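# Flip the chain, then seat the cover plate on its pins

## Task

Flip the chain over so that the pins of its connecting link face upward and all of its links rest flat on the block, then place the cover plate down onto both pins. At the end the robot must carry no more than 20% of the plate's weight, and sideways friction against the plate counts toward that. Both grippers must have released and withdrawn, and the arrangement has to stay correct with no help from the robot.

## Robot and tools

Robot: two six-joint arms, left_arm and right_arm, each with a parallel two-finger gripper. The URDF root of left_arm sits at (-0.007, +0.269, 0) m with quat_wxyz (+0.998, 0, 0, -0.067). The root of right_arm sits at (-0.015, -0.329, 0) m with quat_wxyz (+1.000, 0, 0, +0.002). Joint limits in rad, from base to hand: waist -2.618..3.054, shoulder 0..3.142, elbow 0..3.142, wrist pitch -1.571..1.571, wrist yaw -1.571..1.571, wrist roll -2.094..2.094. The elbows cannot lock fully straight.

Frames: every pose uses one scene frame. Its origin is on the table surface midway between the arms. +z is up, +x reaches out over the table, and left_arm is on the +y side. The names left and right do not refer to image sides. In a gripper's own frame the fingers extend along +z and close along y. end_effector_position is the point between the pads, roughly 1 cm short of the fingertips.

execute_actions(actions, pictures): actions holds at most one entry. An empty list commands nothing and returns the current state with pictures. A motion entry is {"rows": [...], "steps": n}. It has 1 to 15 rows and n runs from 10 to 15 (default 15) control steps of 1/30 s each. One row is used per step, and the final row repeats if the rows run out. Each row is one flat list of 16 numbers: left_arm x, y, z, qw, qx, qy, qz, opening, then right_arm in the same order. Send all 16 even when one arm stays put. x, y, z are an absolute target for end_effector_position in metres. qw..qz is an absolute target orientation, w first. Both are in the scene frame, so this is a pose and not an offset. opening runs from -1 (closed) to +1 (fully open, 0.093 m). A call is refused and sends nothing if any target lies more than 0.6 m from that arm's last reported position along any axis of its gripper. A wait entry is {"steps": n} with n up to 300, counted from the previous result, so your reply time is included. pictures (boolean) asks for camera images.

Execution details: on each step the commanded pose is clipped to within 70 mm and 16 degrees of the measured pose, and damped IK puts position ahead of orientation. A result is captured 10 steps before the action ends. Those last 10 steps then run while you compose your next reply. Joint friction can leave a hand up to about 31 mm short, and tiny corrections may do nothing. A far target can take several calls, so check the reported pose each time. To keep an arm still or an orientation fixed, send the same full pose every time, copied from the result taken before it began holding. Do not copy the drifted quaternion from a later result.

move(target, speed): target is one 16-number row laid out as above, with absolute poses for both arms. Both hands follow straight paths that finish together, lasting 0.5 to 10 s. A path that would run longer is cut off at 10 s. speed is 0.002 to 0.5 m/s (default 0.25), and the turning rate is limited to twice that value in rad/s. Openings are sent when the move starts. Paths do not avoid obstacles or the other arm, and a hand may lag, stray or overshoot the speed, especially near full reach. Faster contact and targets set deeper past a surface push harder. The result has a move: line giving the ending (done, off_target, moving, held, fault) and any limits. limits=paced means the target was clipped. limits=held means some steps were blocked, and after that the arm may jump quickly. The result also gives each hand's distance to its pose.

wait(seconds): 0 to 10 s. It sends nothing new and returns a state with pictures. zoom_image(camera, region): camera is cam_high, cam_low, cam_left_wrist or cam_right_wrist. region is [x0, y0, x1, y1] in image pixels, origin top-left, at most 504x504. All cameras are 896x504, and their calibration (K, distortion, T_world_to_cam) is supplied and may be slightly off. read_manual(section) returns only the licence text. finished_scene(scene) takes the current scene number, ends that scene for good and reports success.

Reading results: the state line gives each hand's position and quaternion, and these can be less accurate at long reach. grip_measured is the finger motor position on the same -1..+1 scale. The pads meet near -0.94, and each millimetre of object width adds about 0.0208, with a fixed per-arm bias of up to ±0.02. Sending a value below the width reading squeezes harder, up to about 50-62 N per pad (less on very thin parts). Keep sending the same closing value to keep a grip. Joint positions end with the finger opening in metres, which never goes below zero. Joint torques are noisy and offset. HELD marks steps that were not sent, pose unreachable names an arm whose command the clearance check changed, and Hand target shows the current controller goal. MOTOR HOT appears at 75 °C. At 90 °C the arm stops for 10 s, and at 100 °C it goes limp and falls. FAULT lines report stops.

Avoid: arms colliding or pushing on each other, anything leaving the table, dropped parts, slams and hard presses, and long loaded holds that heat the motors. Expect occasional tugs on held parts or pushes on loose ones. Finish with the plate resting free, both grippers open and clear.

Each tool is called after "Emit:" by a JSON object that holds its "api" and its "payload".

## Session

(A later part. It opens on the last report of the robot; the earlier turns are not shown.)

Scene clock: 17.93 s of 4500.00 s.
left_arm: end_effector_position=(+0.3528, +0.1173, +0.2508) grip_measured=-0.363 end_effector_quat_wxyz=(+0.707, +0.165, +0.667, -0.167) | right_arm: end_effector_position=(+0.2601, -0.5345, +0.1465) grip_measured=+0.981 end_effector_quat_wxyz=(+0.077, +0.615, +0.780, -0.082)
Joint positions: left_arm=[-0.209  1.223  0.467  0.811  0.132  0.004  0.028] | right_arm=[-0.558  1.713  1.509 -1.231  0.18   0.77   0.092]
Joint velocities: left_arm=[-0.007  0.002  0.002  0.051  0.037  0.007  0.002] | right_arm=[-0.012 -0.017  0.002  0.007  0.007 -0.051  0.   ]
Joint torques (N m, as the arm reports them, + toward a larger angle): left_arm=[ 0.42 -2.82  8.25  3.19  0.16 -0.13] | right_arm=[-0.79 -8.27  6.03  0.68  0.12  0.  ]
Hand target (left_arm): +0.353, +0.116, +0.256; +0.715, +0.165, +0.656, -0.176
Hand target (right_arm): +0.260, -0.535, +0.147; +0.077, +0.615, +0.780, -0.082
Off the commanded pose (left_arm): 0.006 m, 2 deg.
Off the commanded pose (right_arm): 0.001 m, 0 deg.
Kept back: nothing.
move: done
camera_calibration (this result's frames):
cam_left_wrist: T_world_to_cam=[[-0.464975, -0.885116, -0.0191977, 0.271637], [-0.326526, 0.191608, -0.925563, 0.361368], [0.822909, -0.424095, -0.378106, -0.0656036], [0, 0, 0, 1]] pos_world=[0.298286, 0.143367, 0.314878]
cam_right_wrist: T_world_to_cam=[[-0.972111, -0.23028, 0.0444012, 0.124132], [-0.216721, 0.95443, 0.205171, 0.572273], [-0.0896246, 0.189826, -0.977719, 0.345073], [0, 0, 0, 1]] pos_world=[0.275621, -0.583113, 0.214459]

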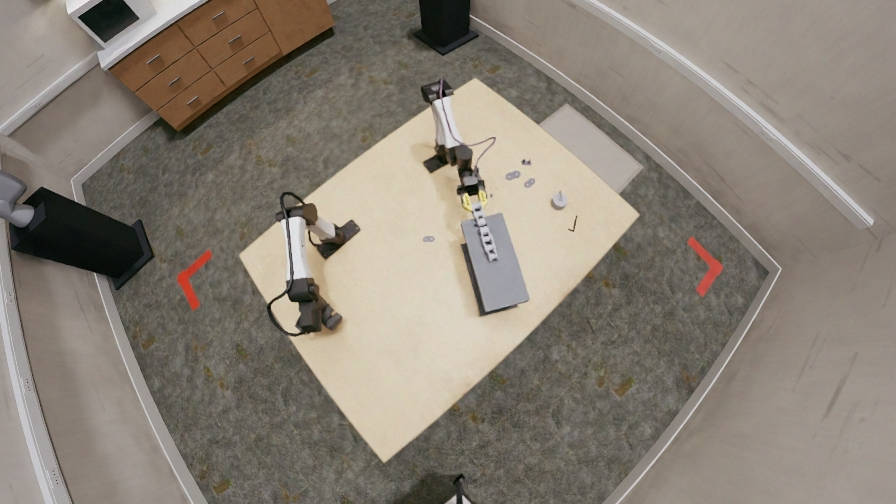

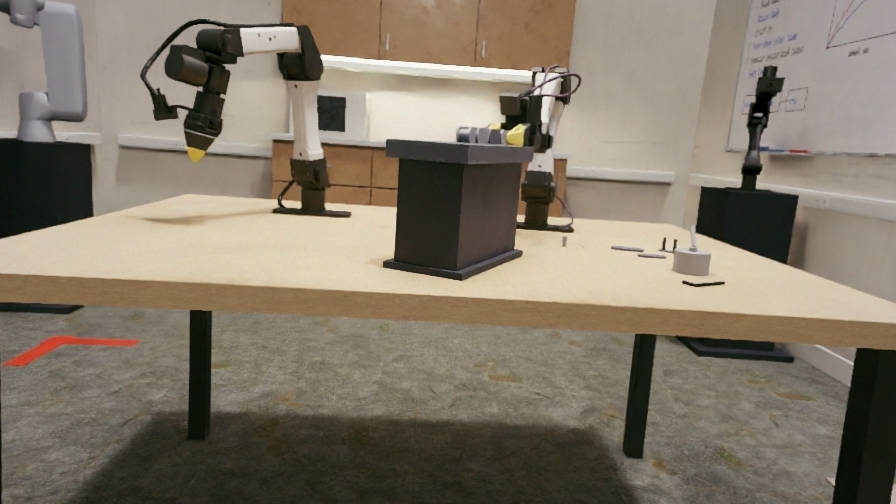

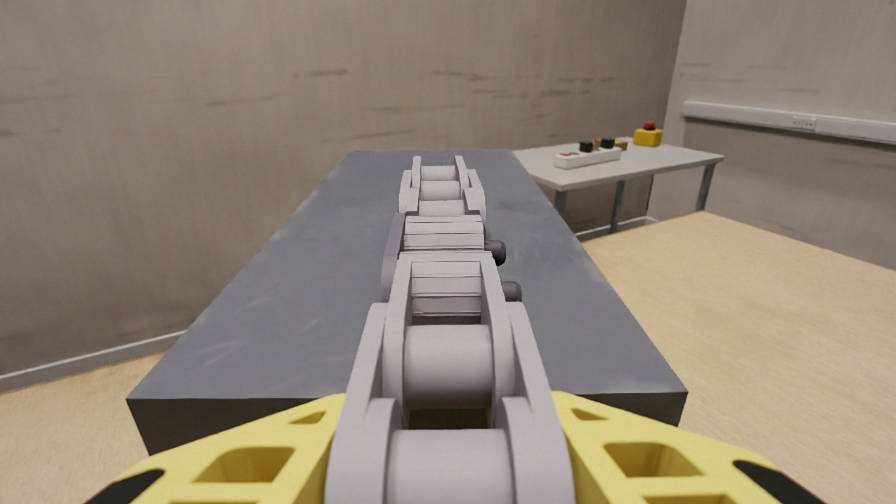

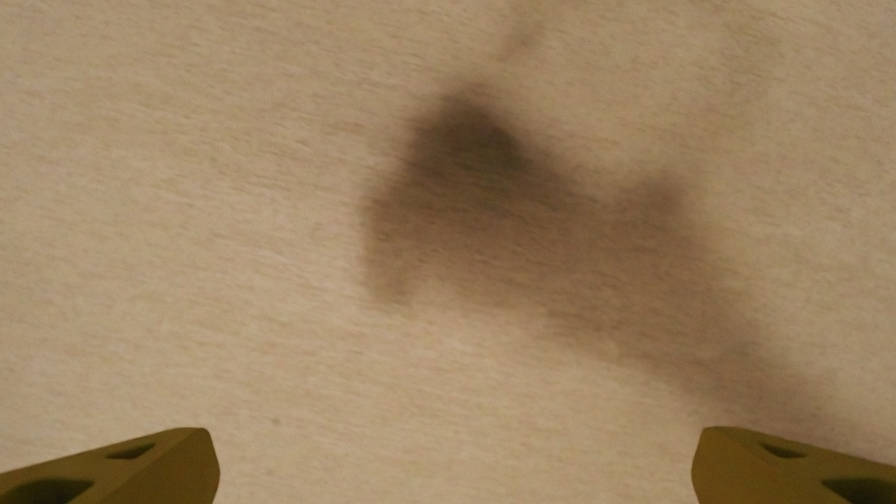

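Emit:
{"api": "move", "payload": {"target": [0.364,0.135,0.256,0.38,-0.348,0.58,-0.631,-0.5,0.26,-0.535,0.147,0.077,0.615,0.78,-0.082,1], "speed": 0.2}}

Emit:
{"api": "move", "payload": {"target": [0.364,0.135,0.254,0.38,-0.348,0.58,-0.631,0.6,0.26,-0.535,0.147,0.077,0.615,0.78,-0.082,1]}}

Emit:
{"api": "move", "payload": {"target": [0.285,0.177,0.25,0.38,-0.348,0.58,-0.631,0.6,0.26,-0.535,0.147,0.077,0.615,0.78,-0.082,1], "speed": 0.12}}

Emit:
{"api": "move", "payload": {"target": [0.27,0.38,0.2,0.259,0,0.966,0,0.6,0.26,-0.535,0.147,0.077,0.615,0.78,-0.082,1], "speed": 0.4}}

Emit:
{"api": "zoom_image", "payload": {"camera": "cam_high", "region": [410,140,590,320]}}

Scene clock: 23.03 s of 4500.00 s.
left_arm: end_effector_position=(+0.3611, +0.1377, +0.2516) grip_measured=-0.363 end_effector_quat_wxyz=(+0.387, -0.353, +0.585, -0.619) | right_arm: end_effector_position=(+0.2601, -0.5345, +0.1465) grip_measured=+0.981 end_effector_quat_wxyz=(+0.077, +0.615, +0.780, -0.082)
Joint positions: left_arm=[-0.116  1.239  0.467  0.84   0.219 -1.571  0.028] | right_arm=[-0.558  1.713  1.509 -1.231  0.18   0.77   0.092]
Joint velocities: left_arm=[-0.017 -0.007 -0.002 -0.037  0.007 -0.037 -0.001] | right_arm=[-0.002 -0.017 -0.007  0.022 -0.11   0.007 -0.   ]
Joint torques (N m, as the arm reports them, + toward a larger angle): left_arm=[ 0.33 -2.79  9.2   3.01  0.15 -0.17] | right_arm=[-0.74 -8.3   6.02  0.67  0.1  -0.01]
Hand target (left_arm): +0.363, +0.135, +0.256; +0.381, -0.347, +0.581, -0.630
Hand target (right_arm): +0.260, -0.535, +0.147; +0.077, +0.615, +0.780, -0.082
Off the commanded pose (left_arm): 0.006 m, 2 deg.
Off the commanded pose (right_arm): 0.001 m, 0 deg.
Kept back: nothing.
move: done
camera_calibration (this result's frames):
cam_left_wrist: T_world_to_cam=[[-0.0785685, 0.0147457, 0.9968, -0.22555], [-0.788145, -0.6132, -0.0530511, 0.418933], [0.610455, -0.78979, 0.0597999, -0.0465389], [0, 0, 0, 1]] pos_world=[0.340869, 0.223459, 0.249836]
cam_right_wrist: T_world_to_cam=[[-0.972111, -0.23028, 0.0444012, 0.124132], [-0.216721, 0.95443, 0.205171, 0.572273], [-0.0896246, 0.189826, -0.977719, 0.345073], [0, 0, 0, 1]] pos_world=[0.275621, -0.583113, 0.214459]

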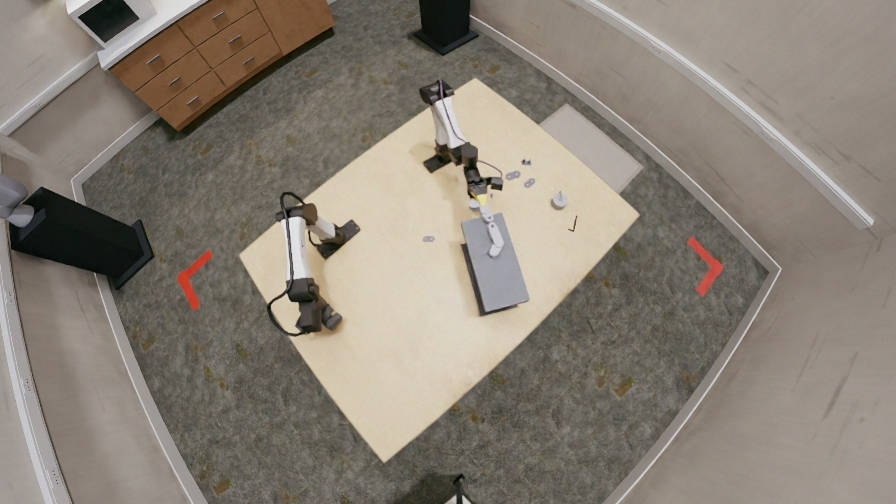

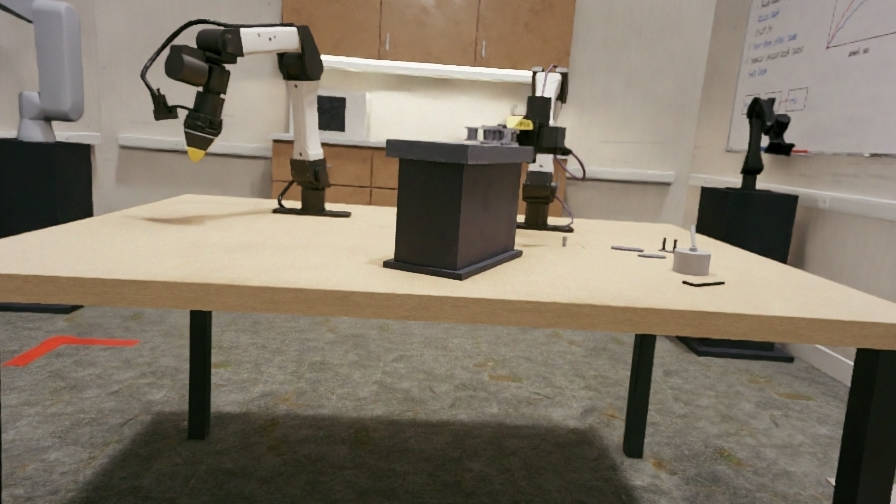

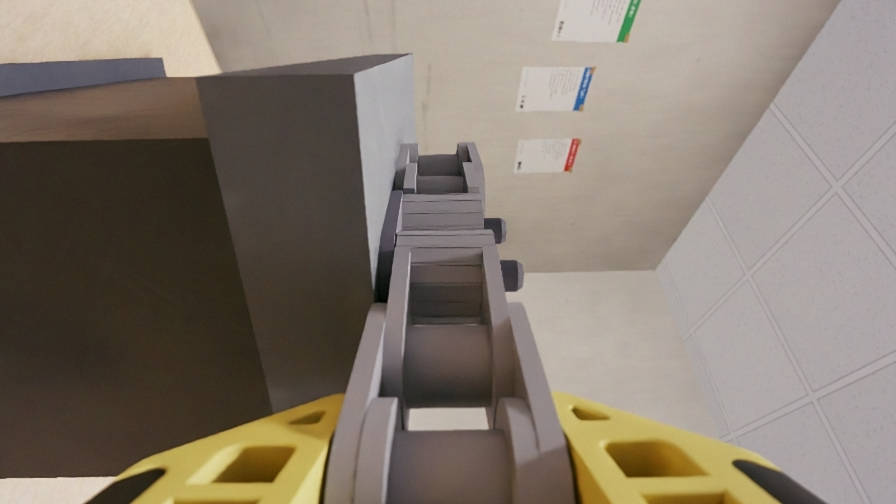

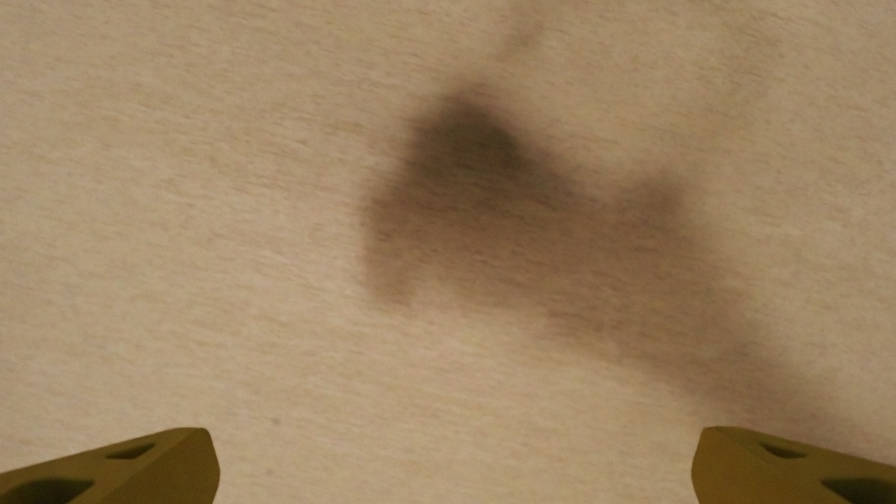

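Scene clock: 23.77 s of 4500.00 s.
left_arm: end_effector_position=(+0.3597, +0.1362, +0.2580) grip_measured=+0.598 end_effector_quat_wxyz=(+0.388, -0.345, +0.578, -0.629) | right_arm: end_effector_position=(+0.2601, -0.5345, +0.1465) grip_measured=+0.981 end_effector_quat_wxyz=(+0.077, +0.615, +0.780, -0.082)
Joint positions: left_arm=[-0.116  1.239  0.467  0.867  0.231 -1.579  0.074] | right_arm=[-0.558  1.713  1.509 -1.231  0.18   0.77   0.092]
Joint velocities: left_arm=[-0.007 -0.002  0.002  0.037 -0.066 -0.007 -0.   ] | right_arm=[-0.002  0.012 -0.002 -0.007 -0.037 -0.066  0.   ]
Joint torques (N m, as the arm reports them, + toward a larger angle): left_arm=[ 0.38 -1.93  8.83  2.8   0.08 -0.12] | right_arm=[-0.63 -8.26  6.04  0.68  0.11 -0.01]
Hand target (left_arm): +0.364, +0.135, +0.254; +0.380, -0.348, +0.580, -0.631
Hand target (right_arm): +0.260, -0.535, +0.147; +0.077, +0.615, +0.780, -0.082
Off the commanded pose (left_arm): 0.006 m, 1 deg.
Off the commanded pose (right_arm): 0.001 m, 0 deg.
Kept back: nothing.
move: done
camera_calibration (this result's frames):
cam_left_wrist: T_world_to_cam=[[-0.101035, 0.0286479, 0.99447, -0.22522], [-0.794151, -0.604417, -0.0632719, 0.420806], [0.599262, -0.796153, 0.0838183, -0.0486283], [0, 0, 0, 1]] pos_world=[0.340569, 0.222079, 0.254676]
cam_right_wrist: T_world_to_cam=[[-0.972111, -0.23028, 0.0444012, 0.124132], [-0.216721, 0.95443, 0.205171, 0.572273], [-0.0896246, 0.189826, -0.977719, 0.345073], [0, 0, 0, 1]] pos_world=[0.275621, -0.583113, 0.214459]

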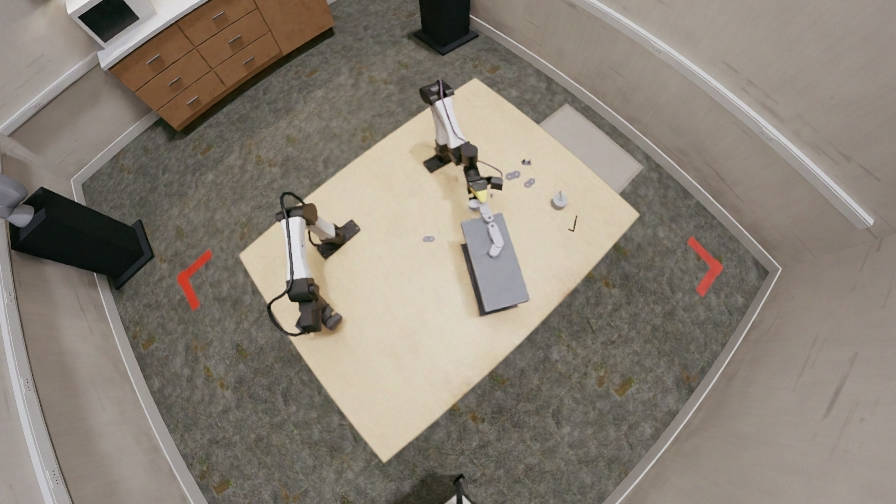

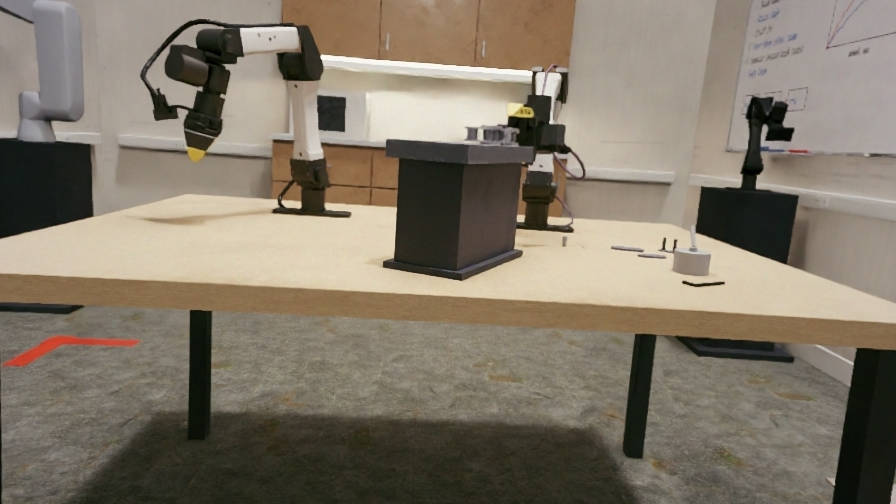

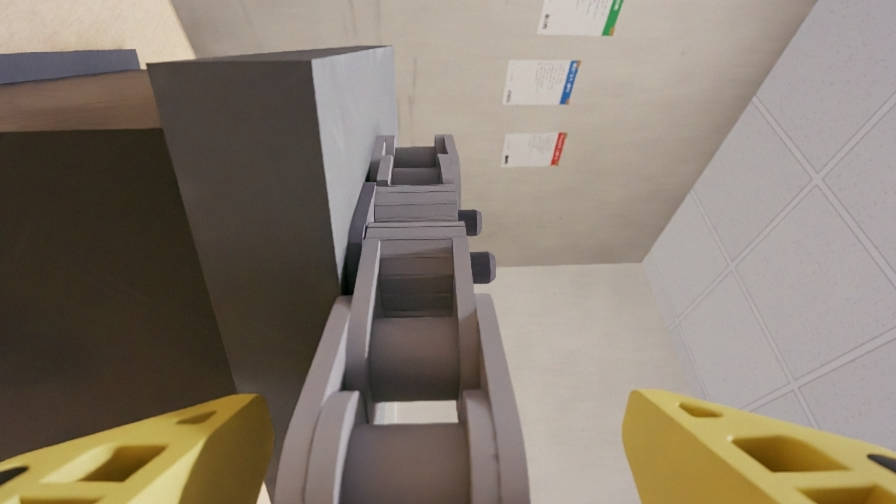

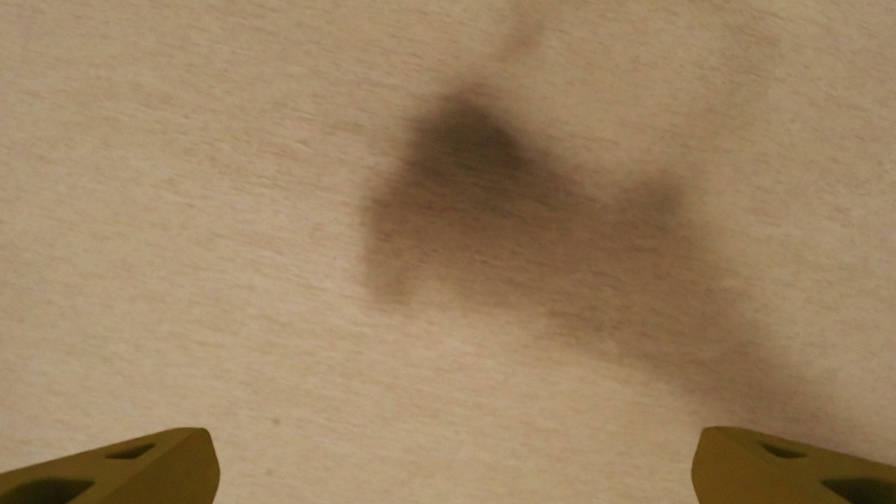

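Scene clock: 25.17 s of 4500.00 s.
left_arm: end_effector_position=(+0.2872, +0.1750, +0.2577) grip_measured=+0.598 end_effector_quat_wxyz=(+0.392, -0.338, +0.575, -0.633) | right_arm: end_effector_position=(+0.2601, -0.5345, +0.1465) grip_measured=+0.981 end_effector_quat_wxyz=(+0.077, +0.615, +0.780, -0.082)
Joint positions: left_arm=[ 0.023  0.769  0.263  0.623  0.373 -1.591  0.074] | right_arm=[-0.558  1.713  1.509 -1.231  0.18   0.77   0.092]
Joint velocities: left_arm=[-0.007 -0.017 -0.007 -0.022  0.037 -0.037 -0.001] | right_arm=[ 0.002 -0.027  0.007 -0.037  0.022 -0.081  0.   ]
Joint torques (N m, as the arm reports them, + toward a larger angle): left_arm=[ 0.61 -1.91  7.61  2.3   0.05 -0.04] | right_arm=[-0.66 -8.31  6.    0.68  0.11  0.01]
Hand target (left_arm): +0.284, +0.176, +0.249; -0.381, +0.347, -0.581, +0.630
Hand target (right_arm): +0.260, -0.535, +0.147; +0.077, +0.615, +0.780, -0.082
Off the commanded pose (left_arm): 0.008 m, 2 deg.
Off the commanded pose (right_arm): 0.001 m, 0 deg.
Kept back: nothing.
move: done
camera_calibration (this result's frames):
cam_left_wrist: T_world_to_cam=[[-0.118663, 0.0290865, 0.992508, -0.227816], [-0.795024, -0.601617, -0.0774208, 0.390111], [0.594858, -0.798255, 0.094514, 0.0246545], [0, 0, 0, 1]] pos_world=[0.268448, 0.261004, 0.253982]
cam_right_wrist: T_world_to_cam=[[-0.972111, -0.23028, 0.0444012, 0.124132], [-0.216721, 0.95443, 0.205171, 0.572273], [-0.0896246, 0.189826, -0.977719, 0.345073], [0, 0, 0, 1]] pos_world=[0.275621, -0.583113, 0.214459]

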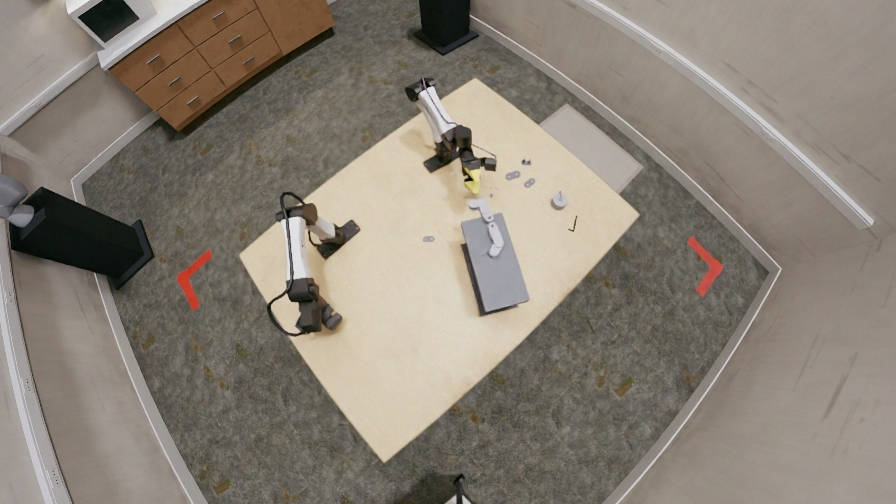

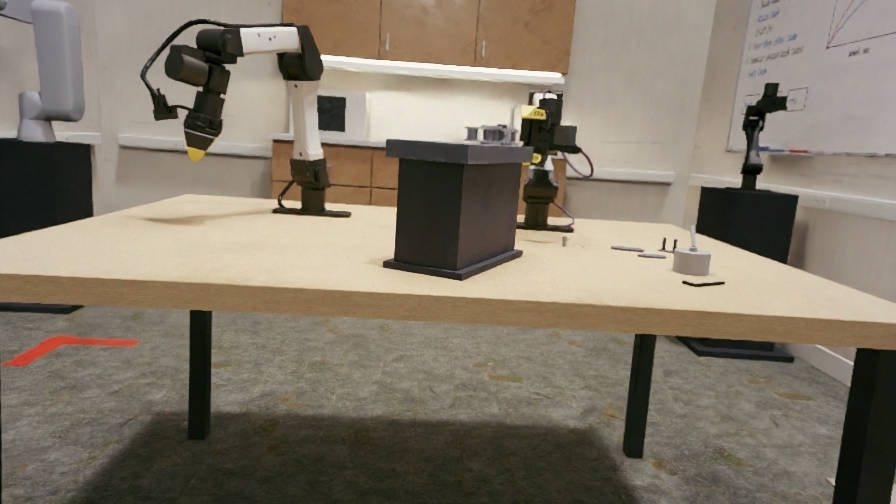

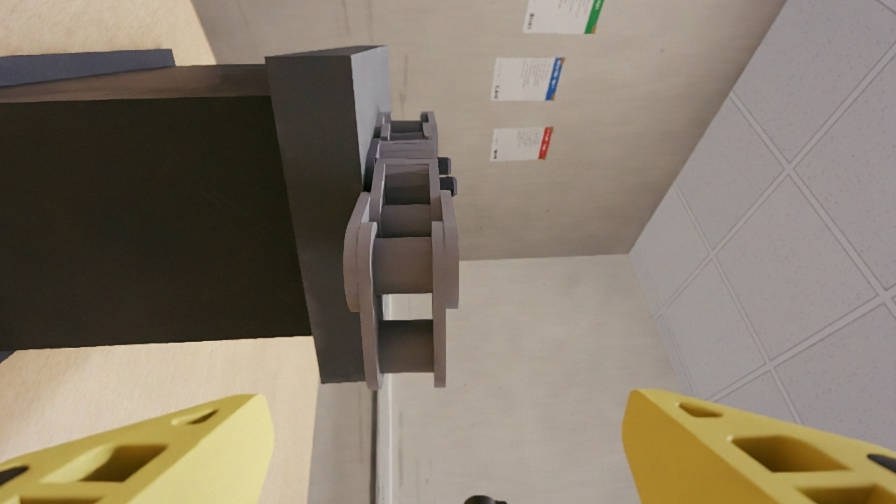

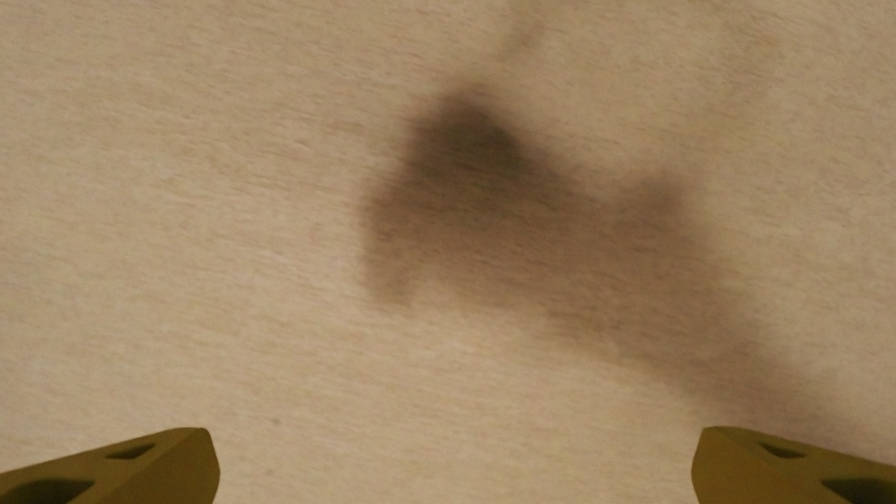

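Scene clock: 27.97 s of 4500.00 s.
left_arm: end_effector_position=(+0.2696, +0.3810, +0.2020) grip_measured=+0.598 end_effector_quat_wxyz=(+0.270, +0.001, +0.963, +0.008) | right_arm: end_effector_position=(+0.2601, -0.5345, +0.1465) grip_measured=+0.981 end_effector_quat_wxyz=(+0.077, +0.615, +0.780, -0.082)
Joint positions: left_arm=[ 0.657  1.246  1.195 -1.028  0.249  0.462  0.074] | right_arm=[-0.558  1.713  1.509 -1.231  0.18   0.77   0.092]
Joint velocities: left_arm=[ 0.007  0.002 -0.022  0.11   0.037  0.066  0.001] | right_arm=[ 0.002  0.002  0.002 -0.037  0.022  0.051 -0.   ]
Joint torques (N m, as the arm reports them, + toward a larger angle): left_arm=[-0.9  -2.43  9.19  1.36  0.01  0.1 ] | right_arm=[-0.69 -8.29  6.05  0.67  0.1   0.01]
Hand target (left_arm): +0.270, +0.380, +0.198; +0.255, +0.008, +0.967, +0.007
Hand target (right_arm): +0.260, -0.535, +0.147; +0.077, +0.615, +0.780, -0.082
Off the commanded pose (left_arm): 0.002 m, 2 deg.
Off the commanded pose (right_arm): 0.001 m, 0 deg.
Kept back: nothing.
move: done
camera_calibration (this result's frames):
cam_left_wrist: T_world_to_cam=[[-0.00806284, -0.999905, -0.0111835, 0.384283], [-0.994609, 0.00917542, -0.103294, 0.322029], [0.103386, 0.0102904, -0.994588, 0.249293], [0, 0, 0, 1]] pos_world=[0.297618, 0.378727, 0.285504]
cam_right_wrist: T_world_to_cam=[[-0.972111, -0.23028, 0.0444012, 0.124132], [-0.216721, 0.95443, 0.205171, 0.572273], [-0.0896246, 0.189826, -0.977719, 0.345073], [0, 0, 0, 1]] pos_world=[0.275621, -0.583113, 0.214459]

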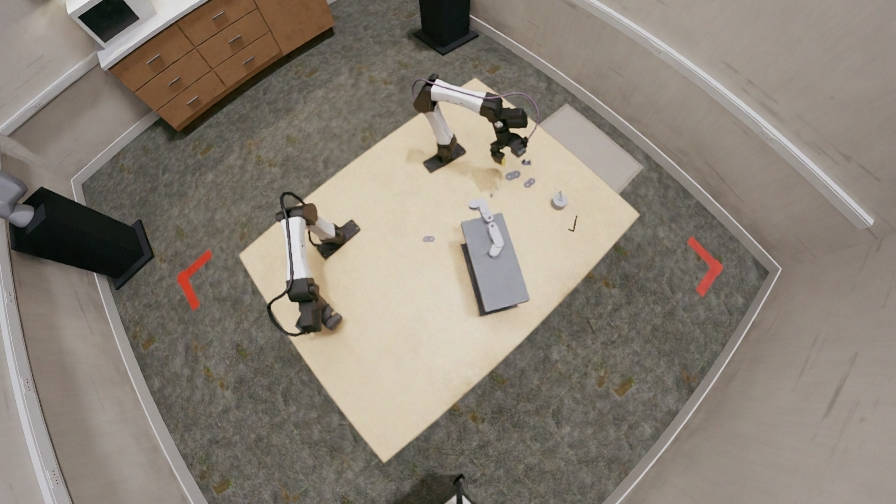

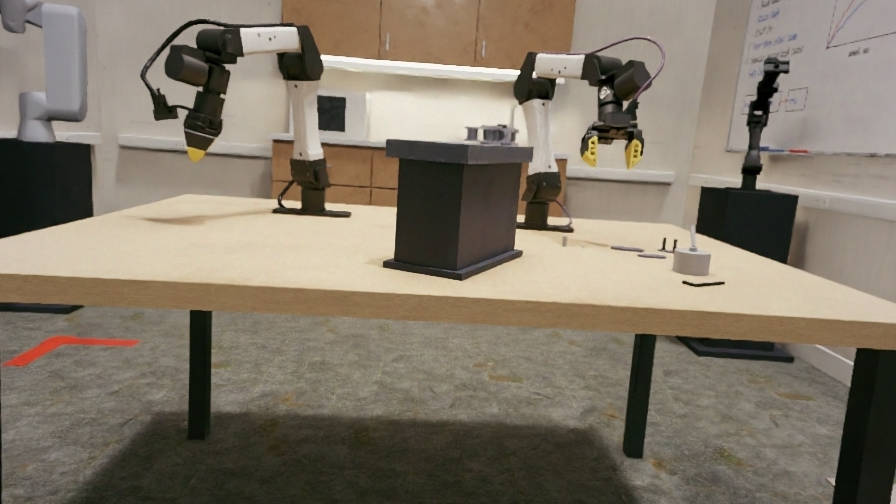

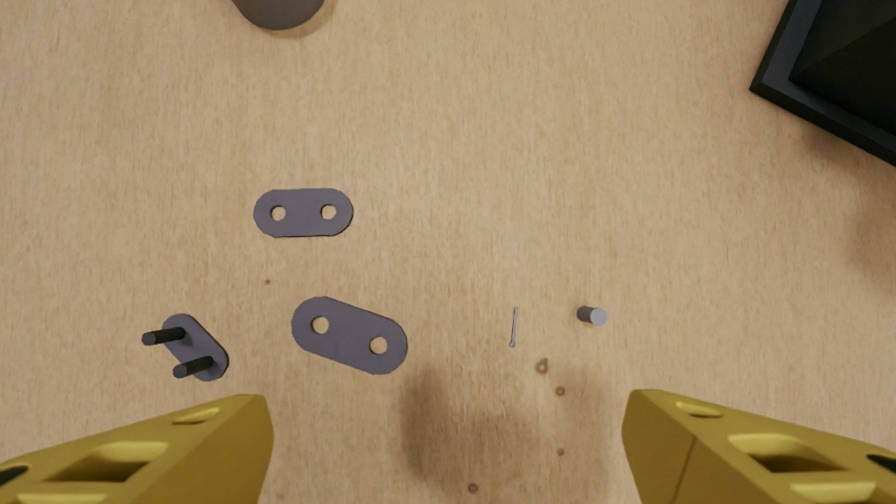

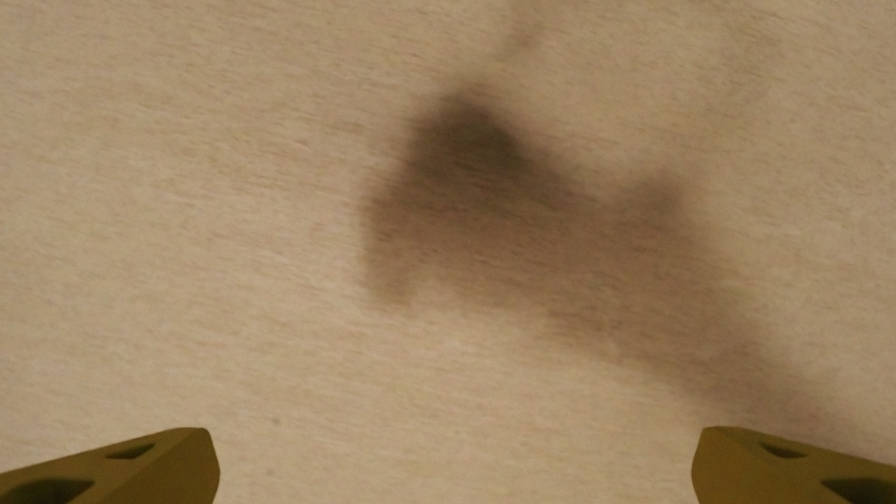

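Region (410, 140, 590, 320) of cam_high's 896x504 image, scaled by 2.800, with more detail than that image has.

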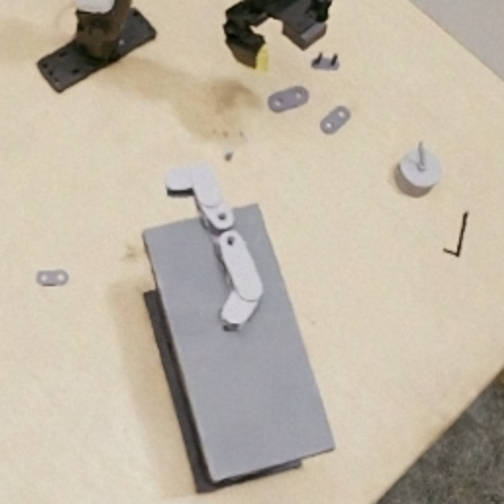

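Emit:
{"api": "move", "payload": {"target": [0.348,0.46,0.06,0.181,-0.689,0.676,0.185,0.2,0.26,-0.535,0.147,0.077,0.615,0.78,-0.082,1], "speed": 0.35}}

Scene clock: 31.17 s of 4500.00 s.
left_arm: end_effector_position=(+0.3519, +0.4626, +0.0659) grip_measured=+0.202 end_effector_quat_wxyz=(-0.188, +0.689, -0.678, -0.173) | right_arm: end_effector_position=(+0.2601, -0.5345, +0.1465) grip_measured=+0.981 end_effector_quat_wxyz=(+0.077, +0.615, +0.780, -0.082)
Joint positions: left_arm=[ 0.434  1.951  1.415 -0.851 -0.485 -1.24   0.055] | right_arm=[-0.558  1.713  1.509 -1.231  0.18   0.77   0.092]
Joint velocities: left_arm=[-0.007  0.017  0.007 -0.022 -0.007 -0.037 -0.002] | right_arm=[ 0.007 -0.012 -0.012 -0.037 -0.066 -0.022 -0.   ]
Joint torques (N m, as the arm reports them, + toward a larger angle): left_arm=[-0.32 -8.51  8.63  0.58 -0.44 -0.13] | right_arm=[-0.73 -8.31  6.01  0.67  0.12 -0.01]
Hand target (left_arm): +0.351, +0.462, +0.061; -0.178, +0.690, -0.678, -0.182
Hand target (right_arm): +0.260, -0.535, +0.147; +0.077, +0.615, +0.780, -0.082
Off the commanded pose (left_arm): 0.008 m, 2 deg.
Off the commanded pose (right_arm): 0.001 m, 0 deg.
Kept back: nothing.
move: done
camera_calibration (this result's frames):
cam_left_wrist: T_world_to_cam=[[0.999562, -0.00221324, 0.0294945, -0.353704], [-0.0000642621, -0.997357, -0.0726628, 0.50275], [0.0295774, 0.0726291, -0.99692, 0.101843], [0, 0, 0, 1]] pos_world=[0.350569, 0.493241, 0.148493]
cam_right_wrist: T_world_to_cam=[[-0.972111, -0.23028, 0.0444012, 0.124132], [-0.216721, 0.95443, 0.205171, 0.572273], [-0.0896246, 0.189826, -0.977719, 0.345073], [0, 0, 0, 1]] pos_world=[0.275621, -0.583113, 0.214459]

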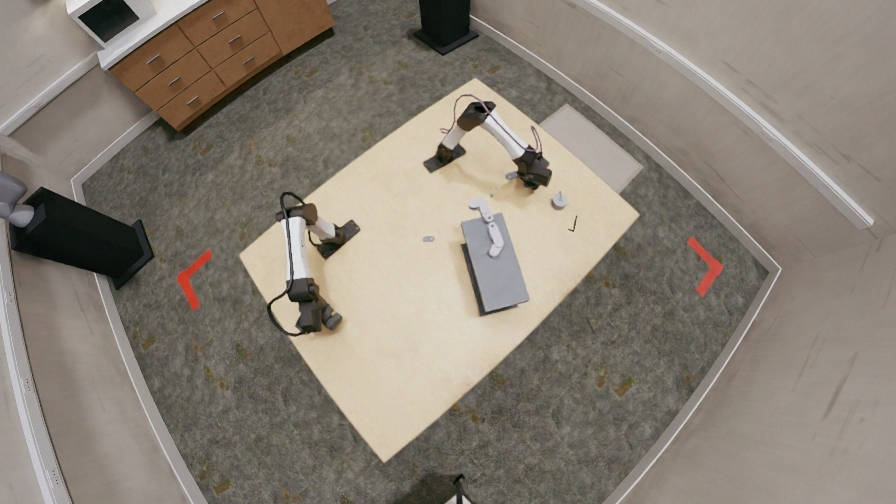

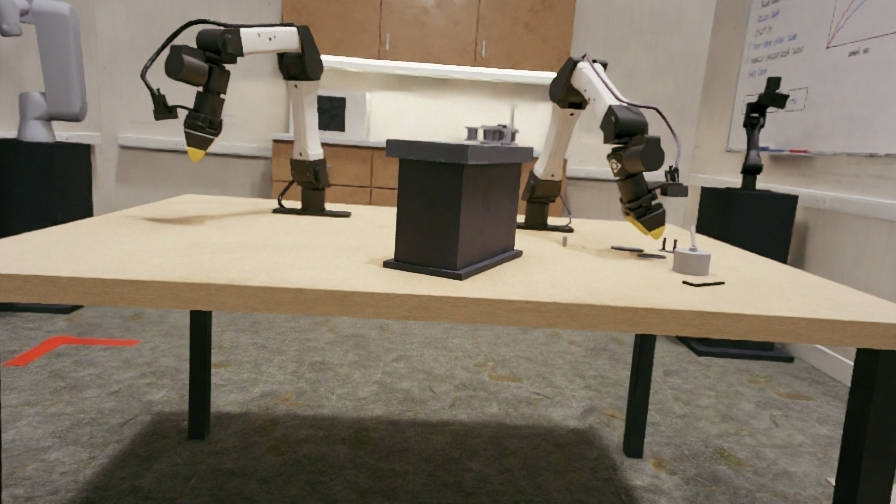

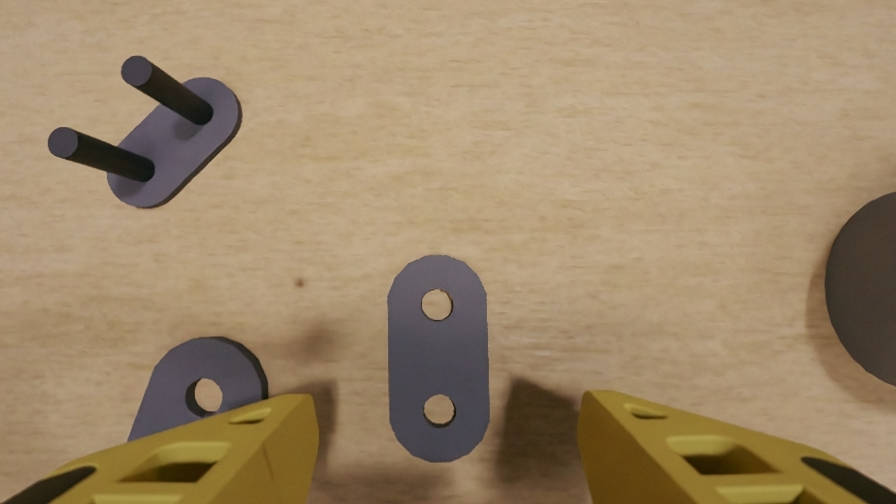

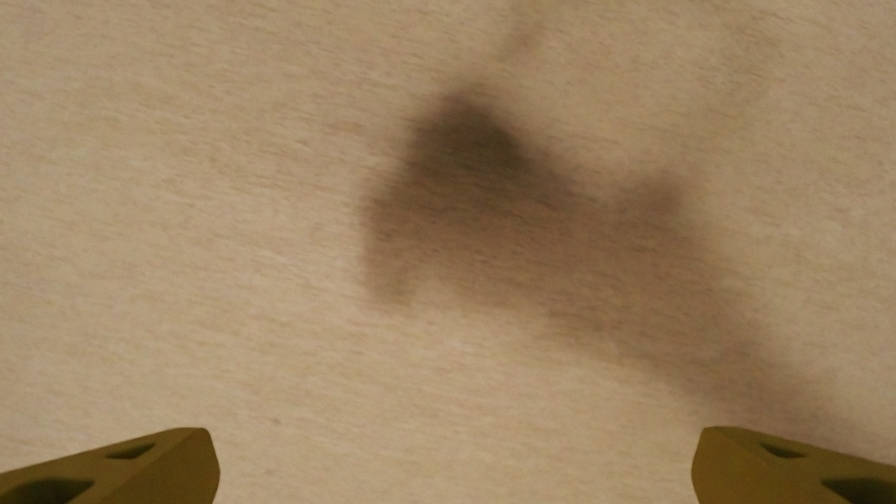

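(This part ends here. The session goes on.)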